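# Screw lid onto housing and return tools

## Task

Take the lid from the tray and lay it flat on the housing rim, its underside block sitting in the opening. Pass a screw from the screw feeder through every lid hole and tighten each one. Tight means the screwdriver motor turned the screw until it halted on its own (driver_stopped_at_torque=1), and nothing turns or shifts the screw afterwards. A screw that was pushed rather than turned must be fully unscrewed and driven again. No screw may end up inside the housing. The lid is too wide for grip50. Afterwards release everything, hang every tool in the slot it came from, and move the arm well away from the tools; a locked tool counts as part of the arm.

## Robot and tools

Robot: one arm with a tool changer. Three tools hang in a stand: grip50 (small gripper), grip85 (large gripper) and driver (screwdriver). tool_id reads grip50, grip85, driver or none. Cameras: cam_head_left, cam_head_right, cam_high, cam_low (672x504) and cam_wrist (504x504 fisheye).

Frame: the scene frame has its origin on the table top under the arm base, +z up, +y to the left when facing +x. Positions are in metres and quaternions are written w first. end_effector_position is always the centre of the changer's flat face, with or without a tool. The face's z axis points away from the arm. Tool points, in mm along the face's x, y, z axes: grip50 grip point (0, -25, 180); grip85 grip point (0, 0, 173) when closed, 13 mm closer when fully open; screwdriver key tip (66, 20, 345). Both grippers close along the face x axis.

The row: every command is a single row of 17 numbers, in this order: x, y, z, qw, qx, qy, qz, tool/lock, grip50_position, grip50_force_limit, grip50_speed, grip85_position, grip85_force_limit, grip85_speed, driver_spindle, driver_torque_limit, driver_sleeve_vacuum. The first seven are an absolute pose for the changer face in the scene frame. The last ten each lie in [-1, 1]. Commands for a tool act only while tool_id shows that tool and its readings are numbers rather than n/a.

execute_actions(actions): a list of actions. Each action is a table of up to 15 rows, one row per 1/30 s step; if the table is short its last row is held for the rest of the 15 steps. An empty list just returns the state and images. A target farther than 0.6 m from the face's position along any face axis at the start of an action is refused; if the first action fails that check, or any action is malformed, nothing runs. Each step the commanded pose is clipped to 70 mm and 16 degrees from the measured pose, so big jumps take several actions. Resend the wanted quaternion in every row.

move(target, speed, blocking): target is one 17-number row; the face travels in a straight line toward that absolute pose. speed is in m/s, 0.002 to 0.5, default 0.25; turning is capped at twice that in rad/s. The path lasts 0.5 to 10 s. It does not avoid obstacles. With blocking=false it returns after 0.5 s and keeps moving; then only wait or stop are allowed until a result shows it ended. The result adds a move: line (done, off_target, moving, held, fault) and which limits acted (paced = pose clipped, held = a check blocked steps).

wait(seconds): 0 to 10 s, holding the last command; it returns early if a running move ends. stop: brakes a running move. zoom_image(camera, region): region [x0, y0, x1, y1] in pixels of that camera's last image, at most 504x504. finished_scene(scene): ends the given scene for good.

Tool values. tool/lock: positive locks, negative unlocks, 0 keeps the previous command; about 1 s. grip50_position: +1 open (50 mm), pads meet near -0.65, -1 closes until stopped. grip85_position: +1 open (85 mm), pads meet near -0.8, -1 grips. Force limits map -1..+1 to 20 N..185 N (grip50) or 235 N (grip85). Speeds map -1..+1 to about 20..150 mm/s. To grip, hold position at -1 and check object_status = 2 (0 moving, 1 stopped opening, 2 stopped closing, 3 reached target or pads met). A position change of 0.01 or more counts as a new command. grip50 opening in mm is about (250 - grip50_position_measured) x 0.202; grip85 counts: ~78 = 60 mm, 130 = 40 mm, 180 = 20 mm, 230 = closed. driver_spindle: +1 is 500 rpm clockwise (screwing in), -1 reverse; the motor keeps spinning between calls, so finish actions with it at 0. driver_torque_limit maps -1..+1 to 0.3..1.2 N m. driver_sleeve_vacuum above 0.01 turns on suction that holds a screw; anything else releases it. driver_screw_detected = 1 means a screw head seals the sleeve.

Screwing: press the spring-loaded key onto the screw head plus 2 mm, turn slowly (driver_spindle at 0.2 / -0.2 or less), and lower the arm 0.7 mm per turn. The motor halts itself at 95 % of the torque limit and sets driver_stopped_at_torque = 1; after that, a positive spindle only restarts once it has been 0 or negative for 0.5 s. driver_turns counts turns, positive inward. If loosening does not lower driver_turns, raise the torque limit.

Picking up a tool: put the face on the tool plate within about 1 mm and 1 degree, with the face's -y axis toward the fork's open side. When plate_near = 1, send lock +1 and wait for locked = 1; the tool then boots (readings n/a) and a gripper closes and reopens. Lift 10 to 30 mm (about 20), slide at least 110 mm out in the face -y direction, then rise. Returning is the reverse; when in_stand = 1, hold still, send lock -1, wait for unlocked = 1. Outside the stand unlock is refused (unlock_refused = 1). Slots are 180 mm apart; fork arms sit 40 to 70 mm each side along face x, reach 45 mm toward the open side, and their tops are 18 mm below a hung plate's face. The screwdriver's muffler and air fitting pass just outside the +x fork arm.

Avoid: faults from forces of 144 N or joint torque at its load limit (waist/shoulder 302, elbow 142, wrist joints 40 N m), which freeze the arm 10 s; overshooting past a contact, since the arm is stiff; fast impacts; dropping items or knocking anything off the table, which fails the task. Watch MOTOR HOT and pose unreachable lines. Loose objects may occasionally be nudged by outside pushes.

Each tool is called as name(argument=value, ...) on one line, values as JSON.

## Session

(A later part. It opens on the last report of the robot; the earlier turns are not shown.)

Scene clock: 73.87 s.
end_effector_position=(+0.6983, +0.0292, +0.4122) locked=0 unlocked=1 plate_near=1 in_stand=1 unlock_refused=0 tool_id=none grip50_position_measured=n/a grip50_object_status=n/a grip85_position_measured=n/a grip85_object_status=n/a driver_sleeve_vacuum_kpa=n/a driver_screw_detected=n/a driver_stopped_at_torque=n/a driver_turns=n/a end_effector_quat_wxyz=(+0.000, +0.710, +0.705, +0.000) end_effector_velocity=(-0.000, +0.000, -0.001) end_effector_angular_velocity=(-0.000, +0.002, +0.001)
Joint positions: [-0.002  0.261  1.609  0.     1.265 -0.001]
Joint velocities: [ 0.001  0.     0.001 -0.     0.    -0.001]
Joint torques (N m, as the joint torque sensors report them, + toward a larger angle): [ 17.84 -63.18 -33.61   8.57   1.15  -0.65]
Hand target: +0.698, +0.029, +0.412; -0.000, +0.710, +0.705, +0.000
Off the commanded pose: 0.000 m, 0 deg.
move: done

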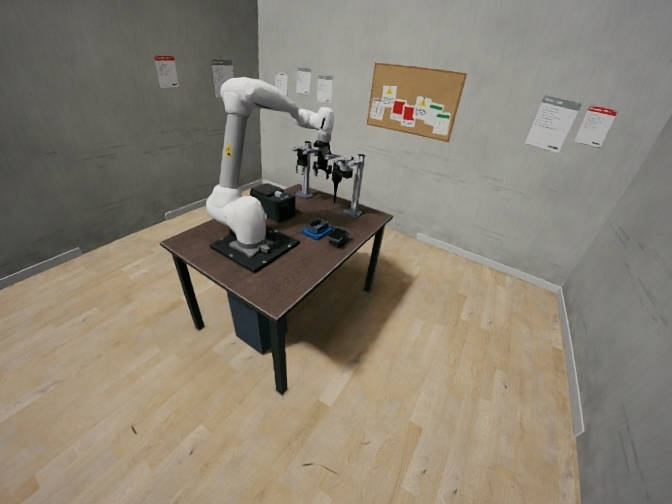

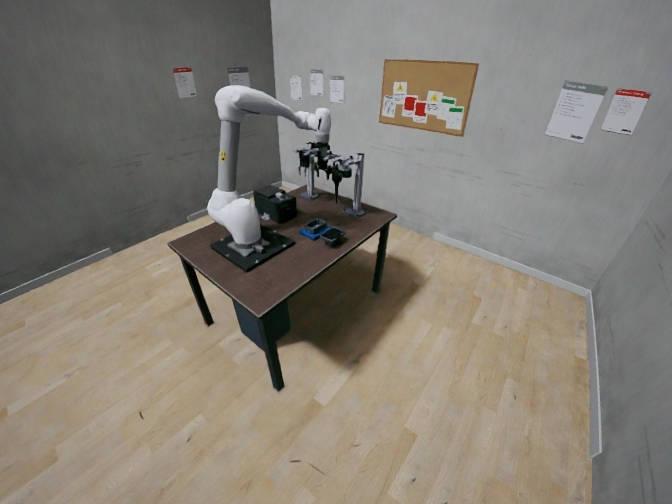

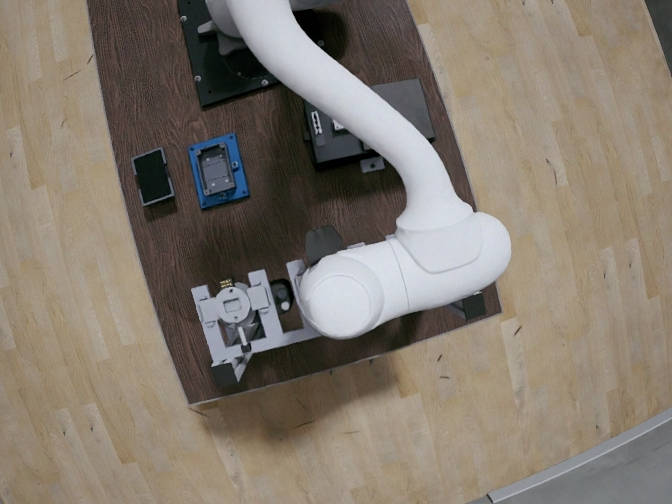

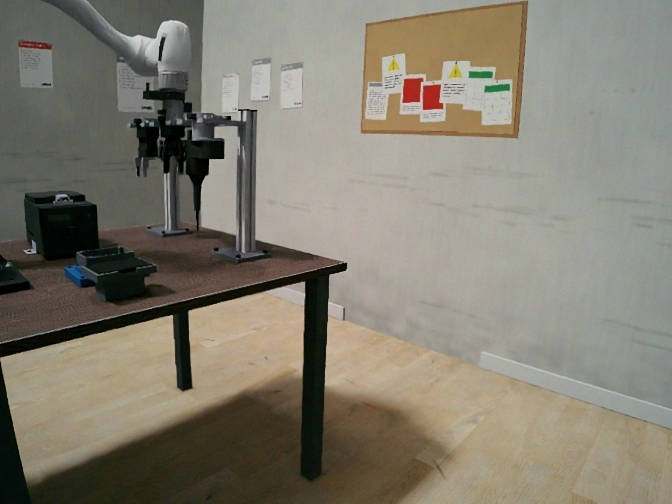

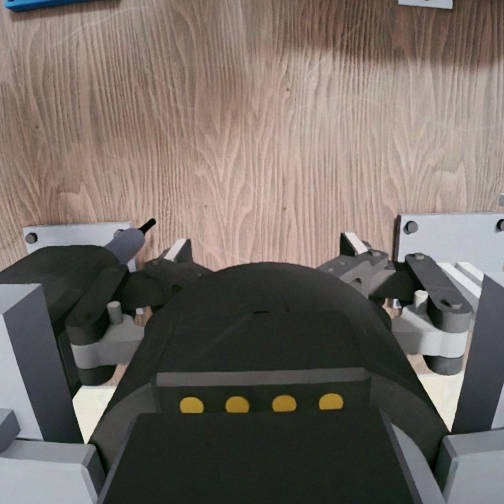

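execute_actions(actions=[[[0.6982,0.0289,0.412,0,0.7096,0.7046,0,1,1,0,0,1,0,0,0,0,0]],[[0.6982,0.0289,0.412,0,0.7096,0.7046,0,1,1,0,0,1,0,0,0,0,0]],[[0.6982,0.0289,0.412,0,0.7096,0.7046,0,1,1,0,0,1,0,0,0,0,0]]])

Scene clock: 75.47 s.
end_effector_position=(+0.6982, +0.0289, +0.4120) locked=1 unlocked=0 plate_near=1 in_stand=1 unlock_refused=0 tool_id=grip85 grip50_position_measured=n/a grip50_object_status=n/a grip85_position_measured=n/a grip85_object_status=n/a driver_sleeve_vacuum_kpa=n/a driver_screw_detected=n/a driver_stopped_at_torque=n/a driver_turns=n/a end_effector_quat_wxyz=(-0.000, +0.710, +0.705, +0.000) end_effector_velocity=(-0.000, +0.000, +0.000) end_effector_angular_velocity=(-0.000, -0.000, +0.002)
Joint positions: [-0.002  0.261  1.609  0.     1.265 -0.001]
Joint velocities: [ 0.    -0.     0.    -0.     0.    -0.001]
Joint torques (N m, as the joint torque sensors report them, + toward a larger angle): [ -0.78 -60.45 -33.89   3.33   1.02  -0.1 ]
Hand target: +0.698, +0.029, +0.412; +0.000, +0.710, +0.705, +0.000
Off the commanded pose: 0.000 m, 0 deg.
Step readings (end_effector_position; steps 1 to 15: 1st action; 16 to 30: 2nd action; 31 to 45: 3rd action):
0: (+0.6982, +0.0292, +0.4121)
1: (+0.6982, +0.0292, +0.4121)
2: (+0.6982, +0.0292, +0.4121)
4: (+0.6982, +0.0292, +0.4120)
8: (+0.6982, +0.0291, +0.4120)
15: (+0.6982, +0.0290, +0.4120)
16: (+0.6982, +0.0290, +0.4120)
17: (+0.6982, +0.0290, +0.4120)
19: (+0.6982, +0.0289, +0.4120)
23: (+0.6982, +0.0289, +0.4120)
30: (+0.6982, +0.0289, +0.4120)
31: (+0.6982, +0.0289, +0.4120)
32: (+0.6982, +0.0289, +0.4120)
34: (+0.6982, +0.0289, +0.4120)
38: (+0.6982, +0.0289, +0.4120)
45: end_effector_position above

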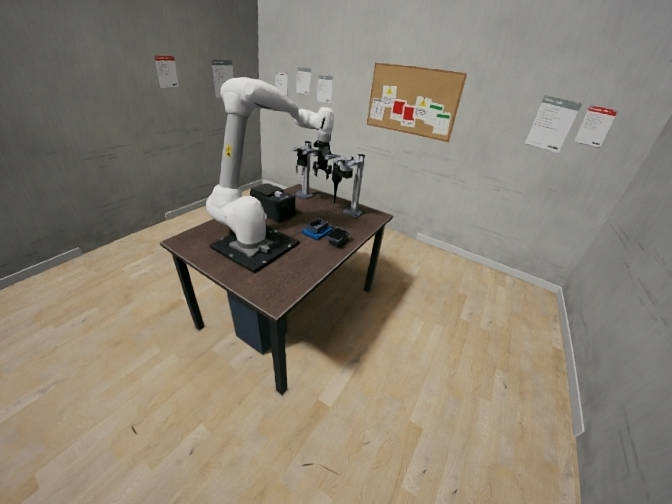

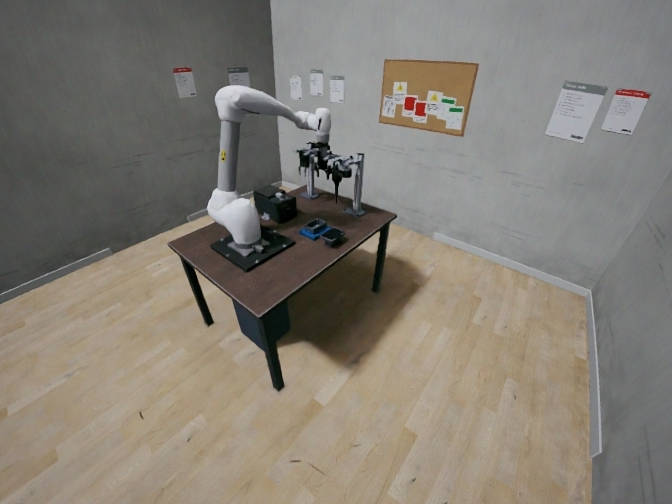

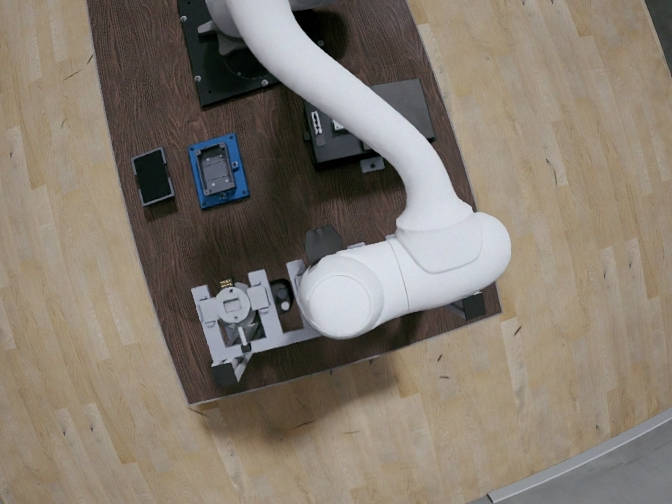

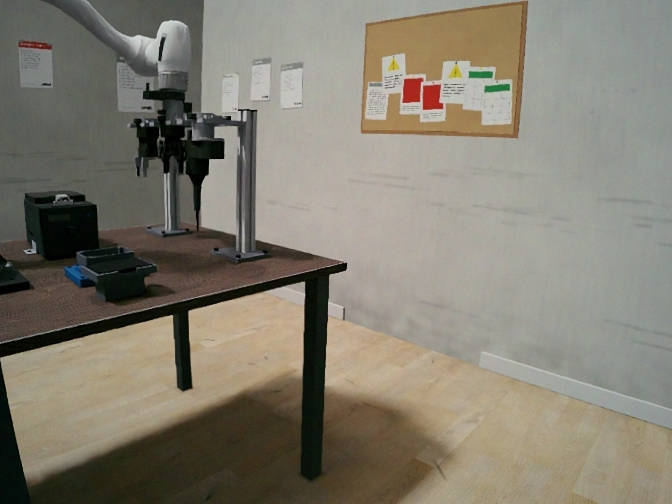

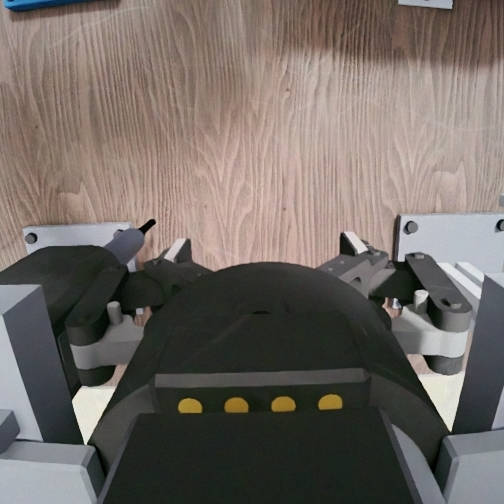

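move(target=[0.6982, 0.0289, 0.432, 0, 0.7096, 0.7046, 0, 0, 1, 0, 0, 1, 0, 0, 0, 0, 0], speed=0.05)

move(target=[0.57, 0.0285, 0.432, 0, 0.7071, 0.7071, 0, 0, 1, 0, 0, 1, 0, 0, 0, 0, 0], speed=0.12)

Scene clock: 76.43 s.
end_effector_position=(+0.6982, +0.0289, +0.4319) locked=1 unlocked=0 plate_near=1 in_stand=0 unlock_refused=0 tool_id=grip85 grip50_position_measured=n/a grip50_object_status=n/a grip85_position_measured=n/a grip85_object_status=n/a driver_sleeve_vacuum_kpa=n/a driver_screw_detected=n/a driver_stopped_at_torque=n/a driver_turns=n/a end_effector_quat_wxyz=(-0.000, +0.710, +0.705, -0.000) end_effector_velocity=(+0.000, +0.000, +0.001) end_effector_angular_velocity=(+0.001, -0.001, -0.000)
Joint positions: [-0.002  0.252  1.584  0.     1.3   -0.001]
Joint velocities: [-0.    -0.    -0.001  0.001 -0.     0.   ]
Joint torques (N m, as the joint torque sensors report them, + toward a larger angle): [ -1.15 -79.67 -53.16   3.96  -0.12  -0.05]
Hand target: +0.698, +0.029, +0.432; +0.000, +0.710, +0.705, -0.000
Off the commanded pose: 0.000 m, 0 deg.
move: done

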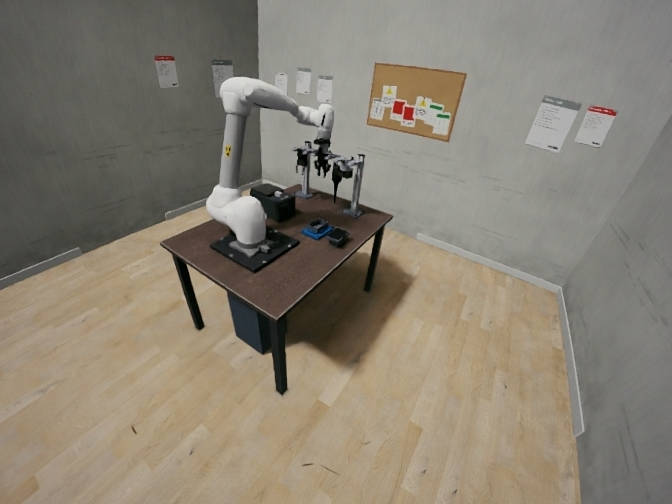

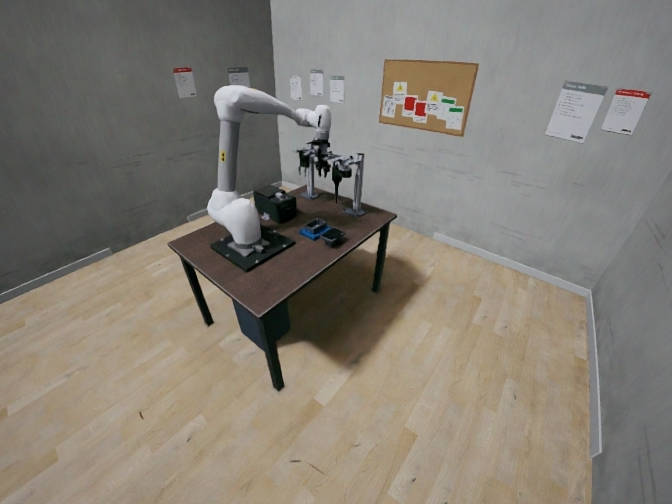

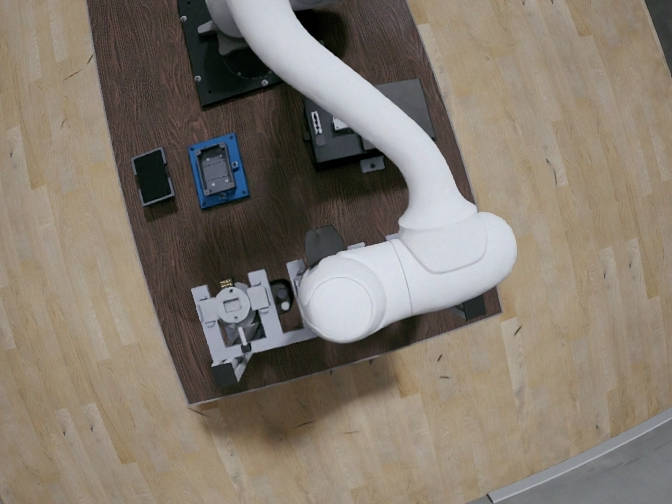

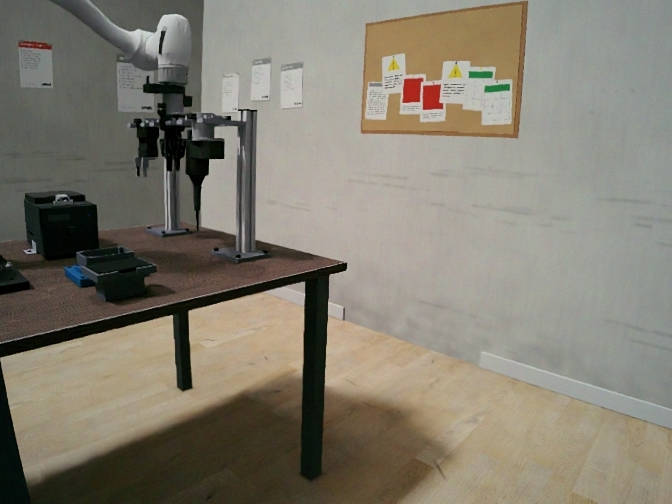

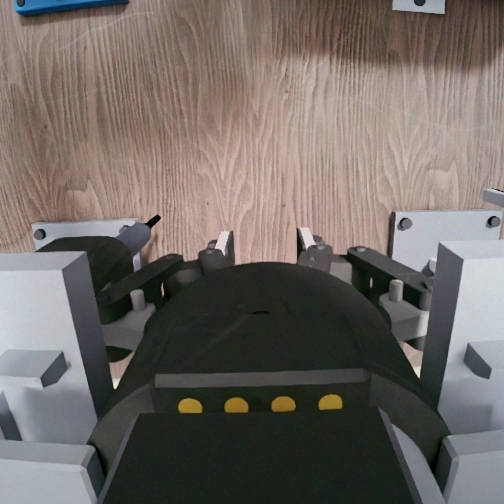

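Scene clock: 77.83 s.
end_effector_position=(+0.5701, +0.0284, +0.4319) locked=1 unlocked=0 plate_near=1 in_stand=0 unlock_refused=0 tool_id=grip85 grip50_position_measured=n/a grip50_object_status=n/a grip85_position_measured=n/a grip85_object_status=n/a driver_sleeve_vacuum_kpa=n/a driver_screw_detected=n/a driver_stopped_at_torque=n/a driver_turns=n/a end_effector_quat_wxyz=(+0.000, +0.707, +0.707, +0.000) end_effector_velocity=(-0.000, +0.000, -0.000) end_effector_angular_velocity=(+0.001, +0.001, -0.000)
Joint positions: [-0.005  0.051  1.82   0.     1.263 -0.011]
Joint velocities: [ 0.    -0.     0.001  0.001  0.001 -0.   ]
Joint torques (N m, as the joint torque sensors report them, + toward a larger angle): [ -0.67 -55.32 -52.28   4.08  -0.45   0.01]
Hand target: +0.570, +0.028, +0.432; -0.000, +0.707, +0.707, +0.000
Off the commanded pose: 0.000 m, 0 deg.
move: done

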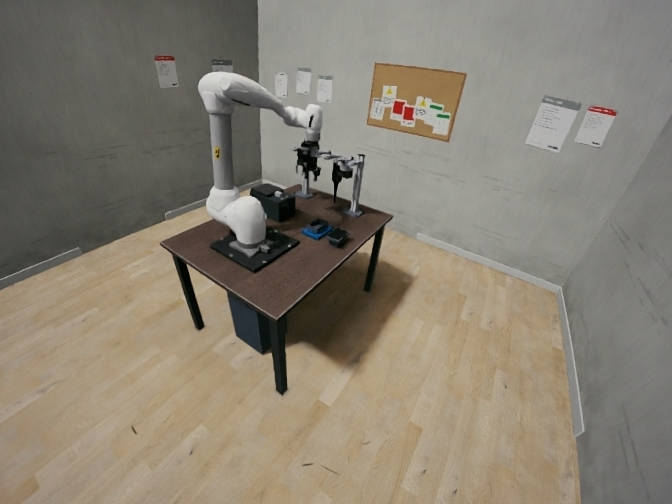

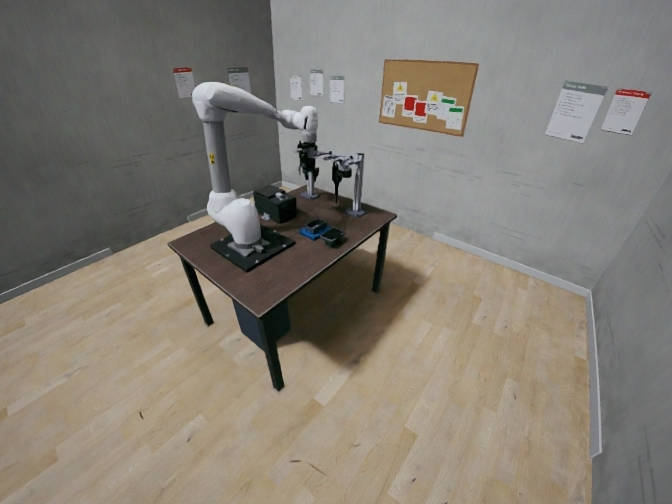

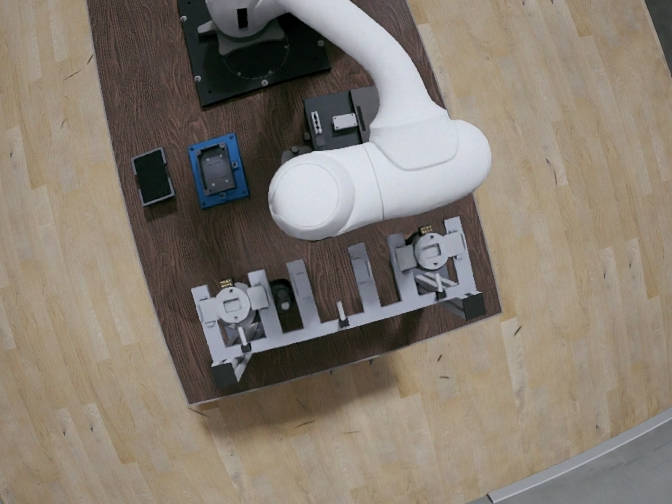

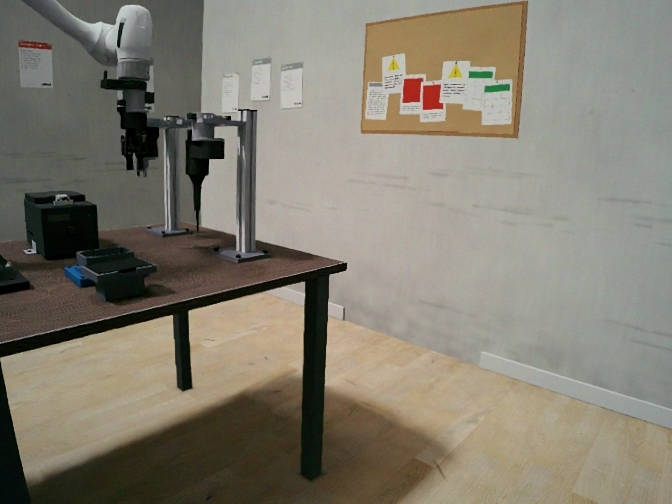

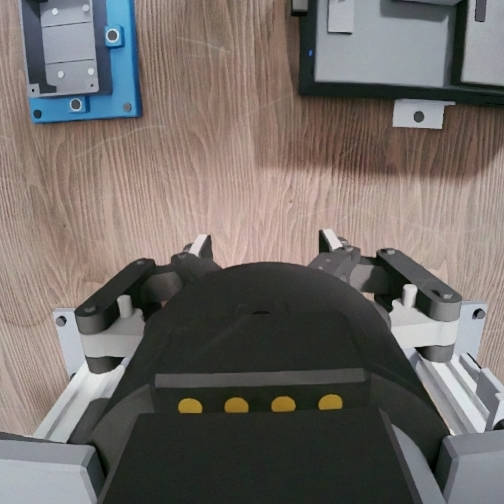

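move(target=[0.48, -0.18, 0.33, 0, 0.7071, 0.7071, 0, 0, 1, 0, 0, 1, 0, 0, 0, 0, 0], speed=0.3)

Scene clock: 79.20 s.
end_effector_position=(+0.4803, -0.1802, +0.3300) locked=1 unlocked=0 plate_near=1 in_stand=0 unlock_refused=0 tool_id=grip85 grip50_position_measured=n/a grip50_object_status=n/a grip85_position_measured=3 grip85_object_status=3 driver_sleeve_vacuum_kpa=n/a driver_screw_detected=n/a driver_stopped_at_torque=n/a driver_turns=n/a end_effector_quat_wxyz=(+0.000, +0.707, +0.707, -0.000) end_effector_velocity=(-0.000, -0.000, -0.000) end_effector_angular_velocity=(+0.001, +0.001, -0.001)
Joint positions: [-0.423  0.03   2.042  0.003  1.063 -0.431]
Joint velocities: [-0.001  0.001  0.     0.     0.    -0.   ]
Joint torques (N m, as the joint torque sensors report them, + toward a larger angle): [ -1.8  -50.99 -47.92   3.88  -0.29  -0.06]
Hand target: +0.480, -0.180, +0.330; +0.000, +0.707, +0.707, -0.000
Off the commanded pose: 0.000 m, 0 deg.
move: done

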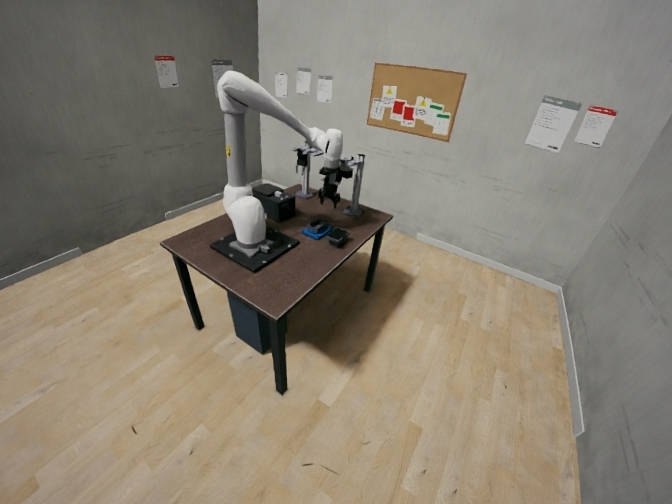

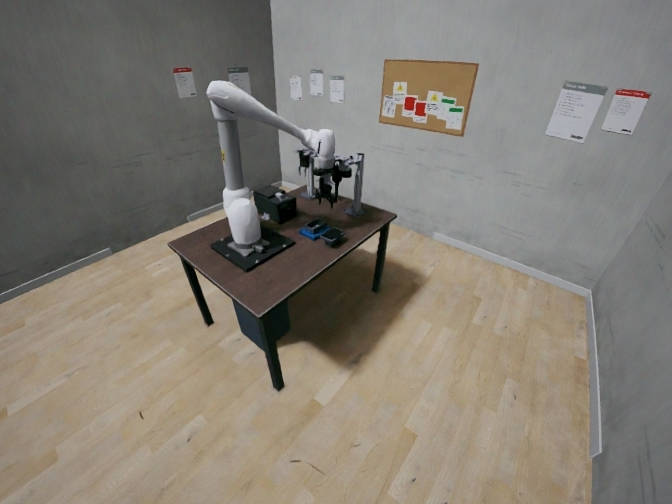

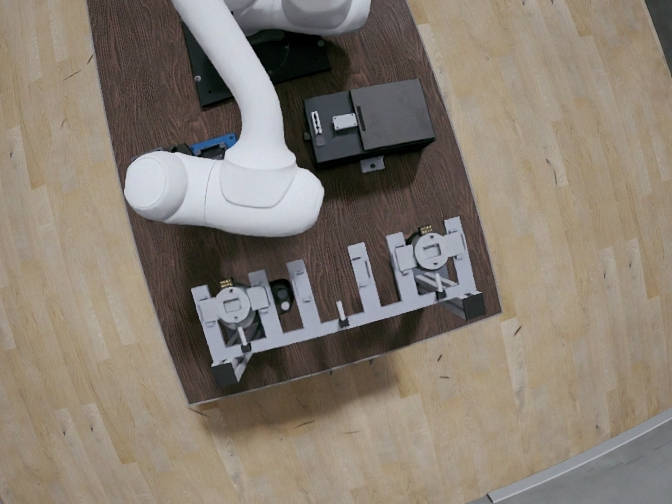

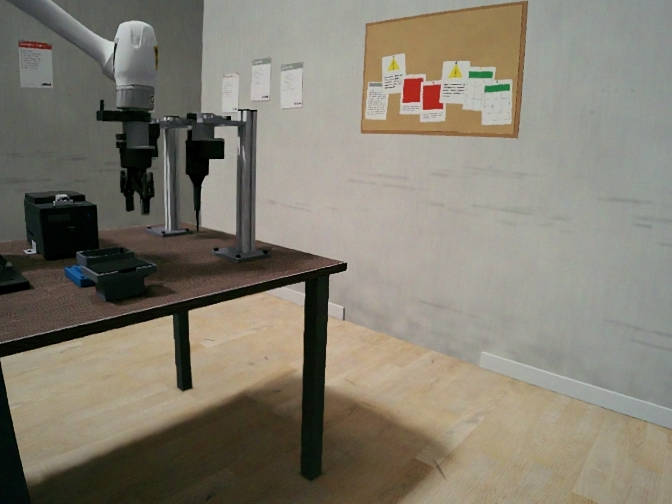

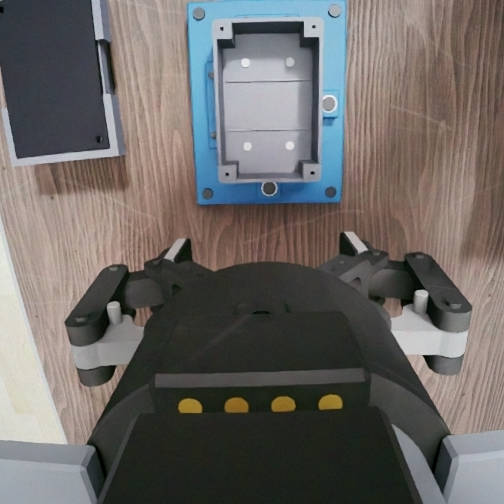

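zoom_image(camera="cam_wrist", region=[170, 0, 380, 210])

move(target=[0.45, -0.335, 0.33, 0, 0.7071, 0.7071, 0, 0, 1, 0, 0, 1, 0, 0, 0, 0, 0], speed=0.3)

zoom_image(camera="cam_wrist", region=[160, 10, 370, 220])

Region (170, 0, 380, 210) of cam_wrist's 504x504 image, scaled by 2.400, with more detail than that image has.

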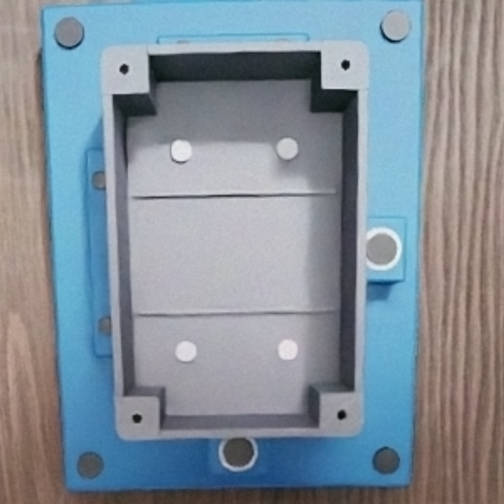

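Scene clock: 80.33 s.
end_effector_position=(+0.4501, -0.3350, +0.3300) locked=1 unlocked=0 plate_near=1 in_stand=0 unlock_refused=0 tool_id=grip85 grip50_position_measured=n/a grip50_object_status=n/a grip85_position_measured=3 grip85_object_status=3 driver_sleeve_vacuum_kpa=n/a driver_screw_detected=n/a driver_stopped_at_torque=n/a driver_turns=n/a end_effector_quat_wxyz=(-0.000, +0.707, +0.707, -0.000) end_effector_velocity=(-0.000, -0.001, +0.000) end_effector_angular_velocity=(-0.001, +0.000, -0.000)
Joint positions: [-0.699  0.106  1.96   0.005  1.071 -0.708]
Joint velocities: [-0.001  0.    -0.    -0.001 -0.    -0.   ]
Joint torques (N m, as the joint torque sensors report them, + toward a larger angle): [ -3.76 -58.2  -47.83   3.88  -0.33   0.04]
Hand target: +0.450, -0.335, +0.330; -0.000, +0.707, +0.707, -0.000
Off the commanded pose: 0.000 m, 0 deg.
move: done

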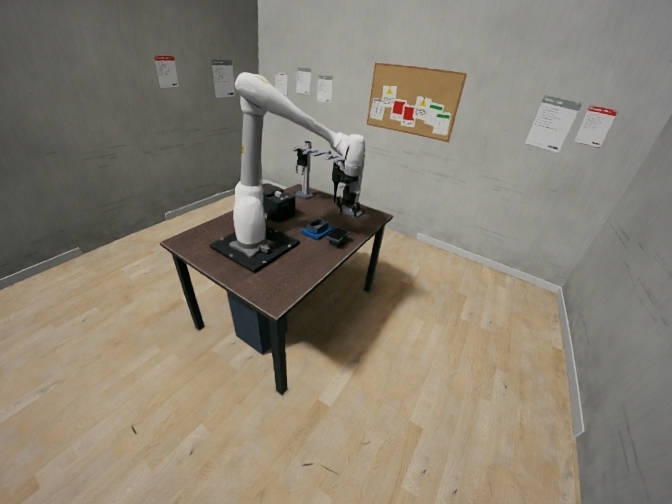

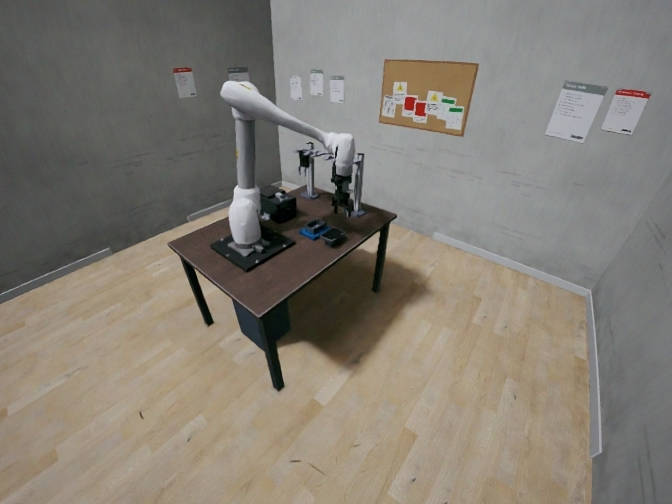

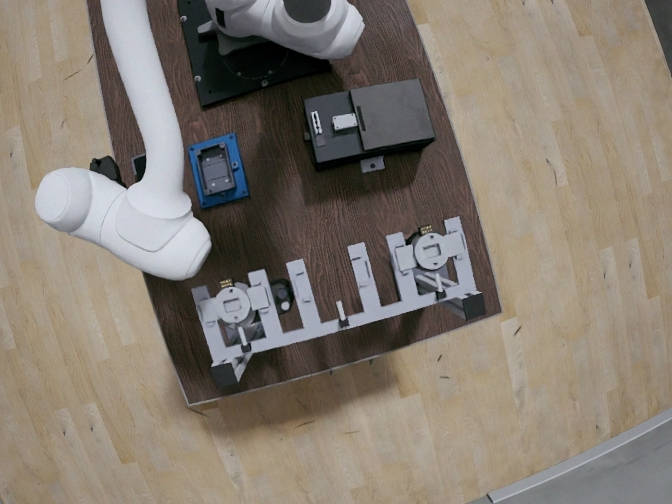

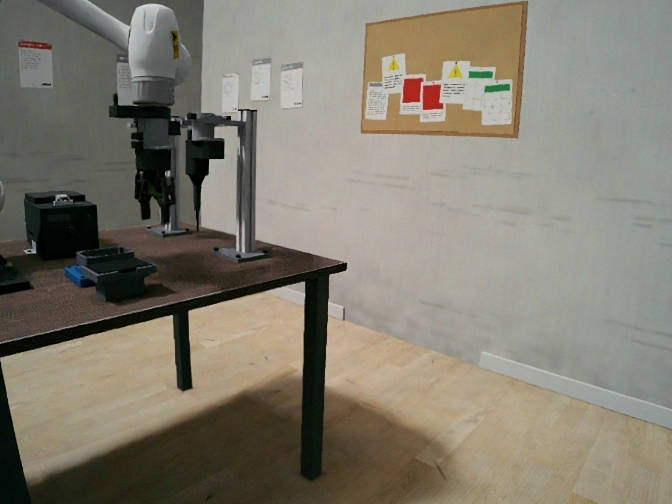

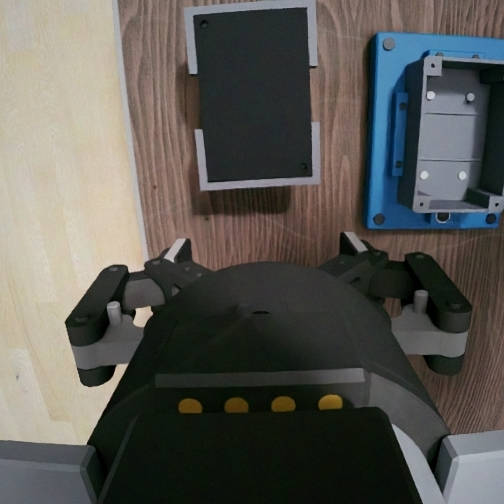

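Region (160, 10, 370, 220) of cam_wrist's 504x504 image, scaled by 2.400, with more detail than that image has.

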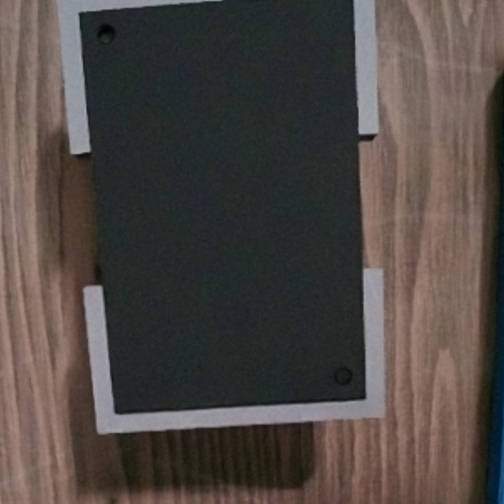

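move(target=[0.3576, -0.3393, 0.27, 0, 0.6940, 0.7200, 0, 0, 1, 0, 0, 1, 0, 0, 0, 0, 0], speed=0.2)

zoom_image(camera="cam_low", region=[50, 190, 190, 310])

zoom_image(camera="cam_wrist", region=[140, 80, 390, 290])

Scene clock: 81.57 s.
end_effector_position=(+0.3577, -0.3395, +0.2699) locked=1 unlocked=0 plate_near=1 in_stand=0 unlock_refused=0 tool_id=grip85 grip50_position_measured=n/a grip50_object_status=n/a grip85_position_measured=3 grip85_object_status=3 driver_sleeve_vacuum_kpa=n/a driver_screw_detected=n/a driver_stopped_at_torque=n/a driver_turns=n/a end_effector_quat_wxyz=(+0.000, +0.694, +0.720, -0.000) end_effector_velocity=(-0.000, +0.000, -0.000) end_effector_angular_velocity=(+0.001, +0.001, +0.001)
Joint positions: [-0.828  0.061  2.138  0.006  0.938 -0.874]
Joint velocities: [-0.001 -0.     0.    -0.     0.001 -0.002]
Joint torques (N m, as the joint torque sensors report them, + toward a larger angle): [ -0.54 -49.67 -44.74   3.47  -0.29  -0.12]
Hand target: +0.358, -0.340, +0.270; -0.000, +0.694, +0.720, -0.000
Off the commanded pose: 0.000 m, 0 deg.
move: done

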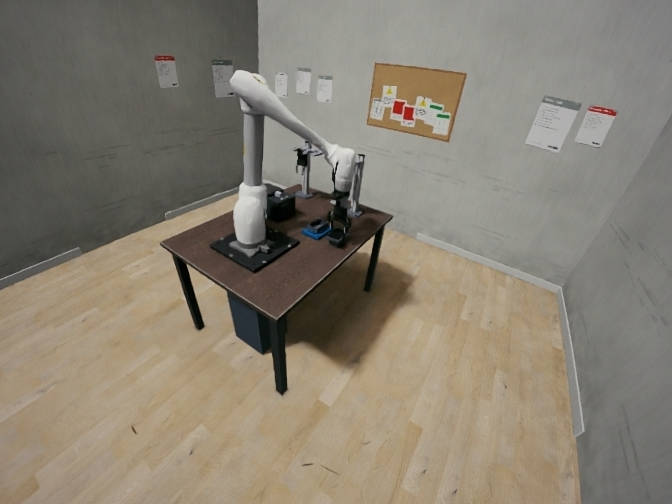

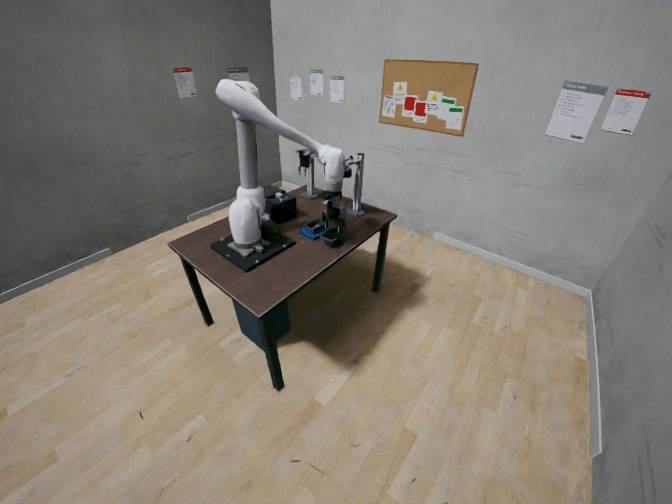

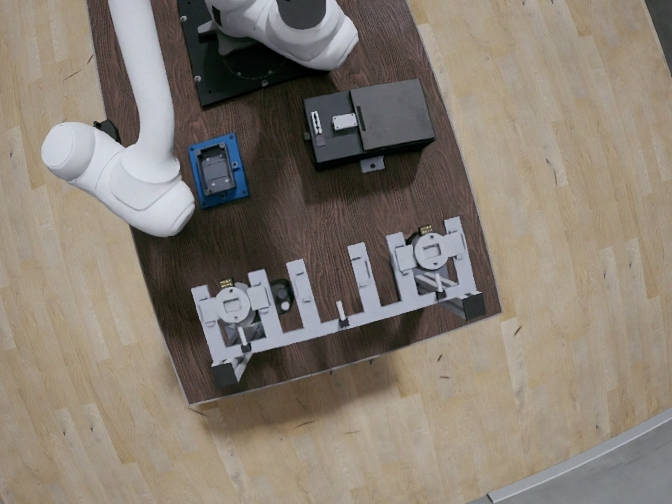

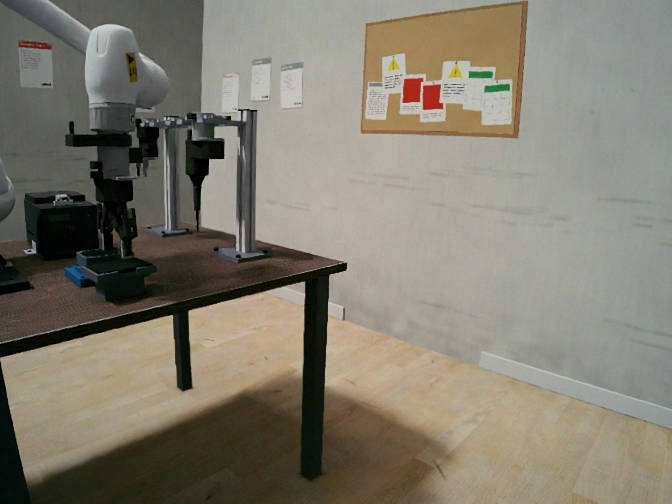

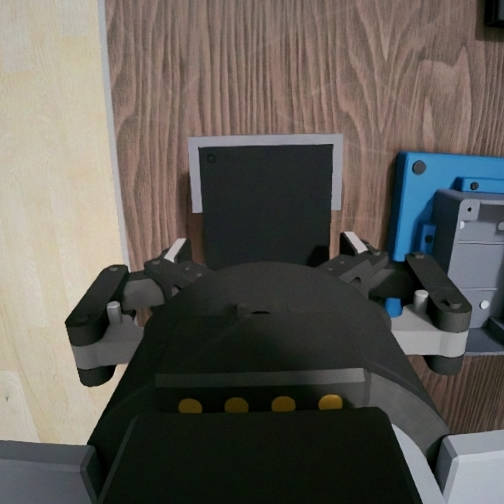

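Region (50, 190, 190, 310) of cam_low's 672x504 image, scaled by 3.600, with more detail than that image has; it fills the top 432 rows of this view, and the rest is white.

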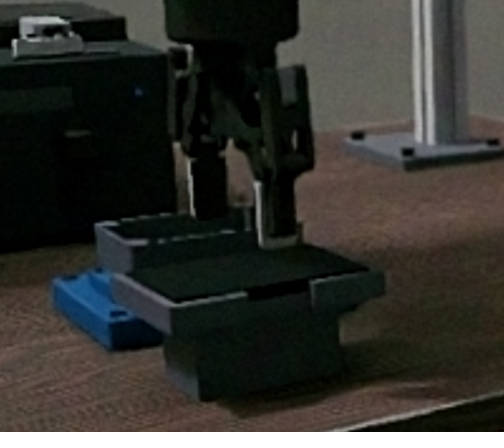

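Region (140, 80, 390, 290) of cam_wrist's 504x504 image, scaled by 2.016, with more detail than that image has; it fills the top 423 rows of this view, and the rest is white.

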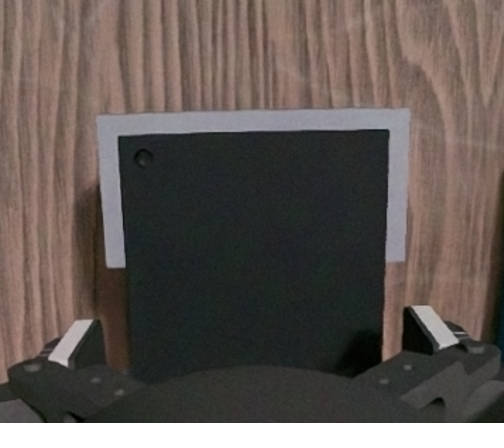

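move(target=[0.3576, -0.3383, 0.252, 0, 0.6940, 0.7200, 0, 0, 1, 0, 0, 1, 0, 0, 0, 0, 0], speed=0.05)

zoom_image(camera="cam_low", region=[85, 230, 165, 290])

zoom_image(camera="cam_wrist", region=[160, 120, 370, 280])

Scene clock: 82.60 s.
end_effector_position=(+0.3576, -0.3383, +0.2520) locked=1 unlocked=0 plate_near=1 in_stand=0 unlock_refused=0 tool_id=grip85 grip50_position_measured=n/a grip50_object_status=n/a grip85_position_measured=3 grip85_object_status=3 driver_sleeve_vacuum_kpa=n/a driver_screw_detected=n/a driver_stopped_at_torque=n/a driver_turns=n/a end_effector_quat_wxyz=(+0.000, +0.694, +0.720, +0.000) end_effector_velocity=(+0.000, +0.000, -0.000) end_effector_angular_velocity=(+0.001, -0.000, -0.001)
Joint positions: [-0.826  0.081  2.157  0.006  0.9   -0.873]
Joint velocities: [ 0.     0.     0.     0.001 -0.     0.   ]
Joint torques (N m, as the joint torque sensors report them, + toward a larger angle): [ -0.54 -51.01 -43.07   3.56  -0.12   0.16]
Hand target: +0.358, -0.338, +0.252; +0.000, +0.694, +0.720, +0.000
Off the commanded pose: 0.000 m, 0 deg.
move: done

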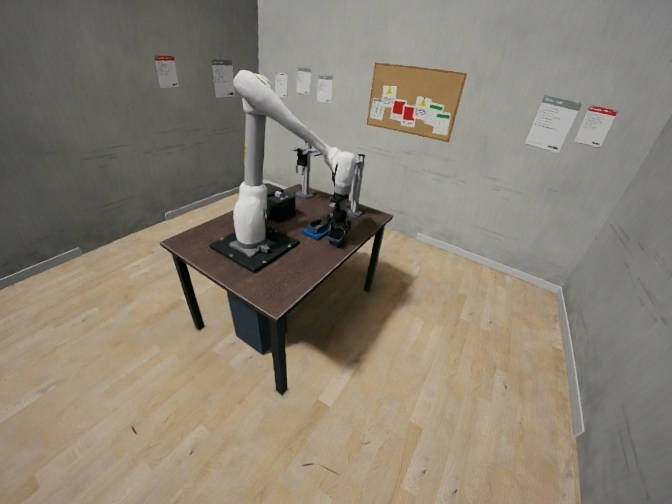

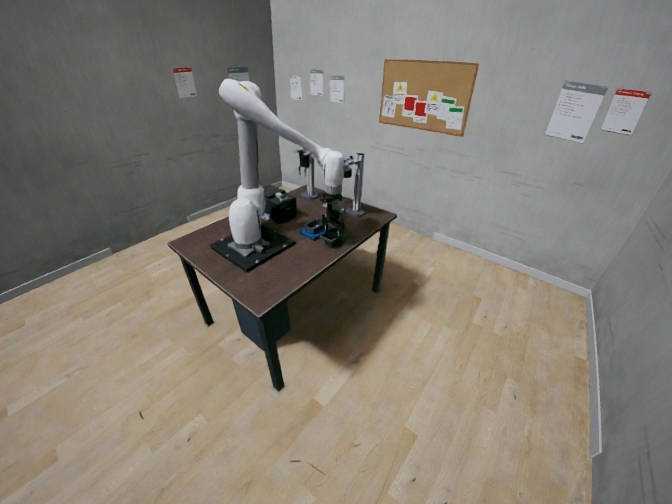

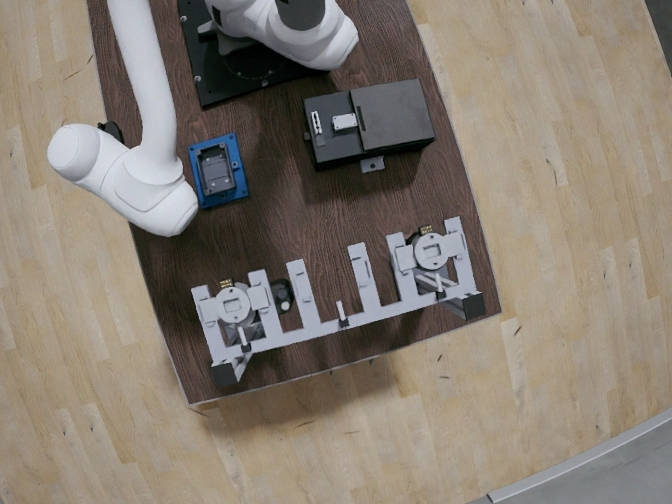

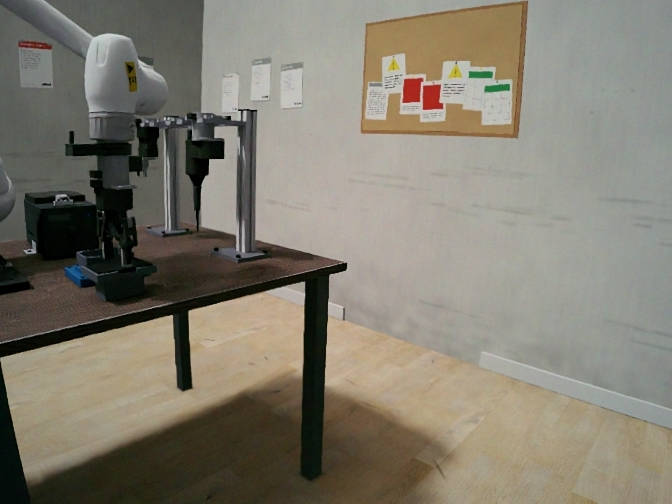

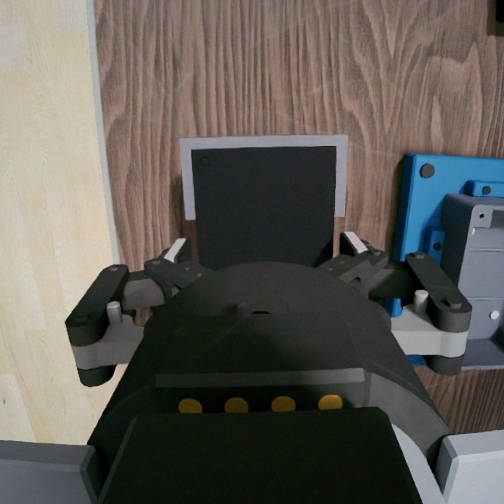

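Region (85, 230, 165, 290) of cam_low's 672x504 image, scaled by 6.300, with more detail than that image has; it fills the top 378 rows of this view, and the rest is white.

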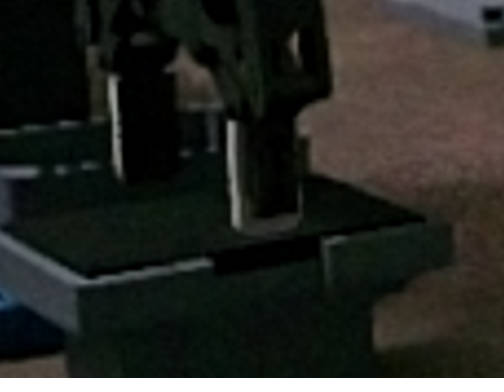

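Region (160, 120, 370, 280) of cam_wrist's 504x504 image, scaled by 2.400, with more detail than that image has; it fills the top 384 rows of this view, and the rest is white.

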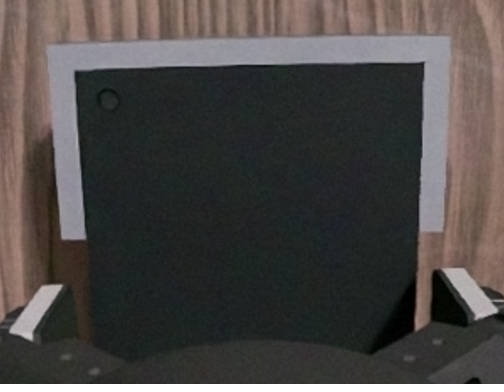

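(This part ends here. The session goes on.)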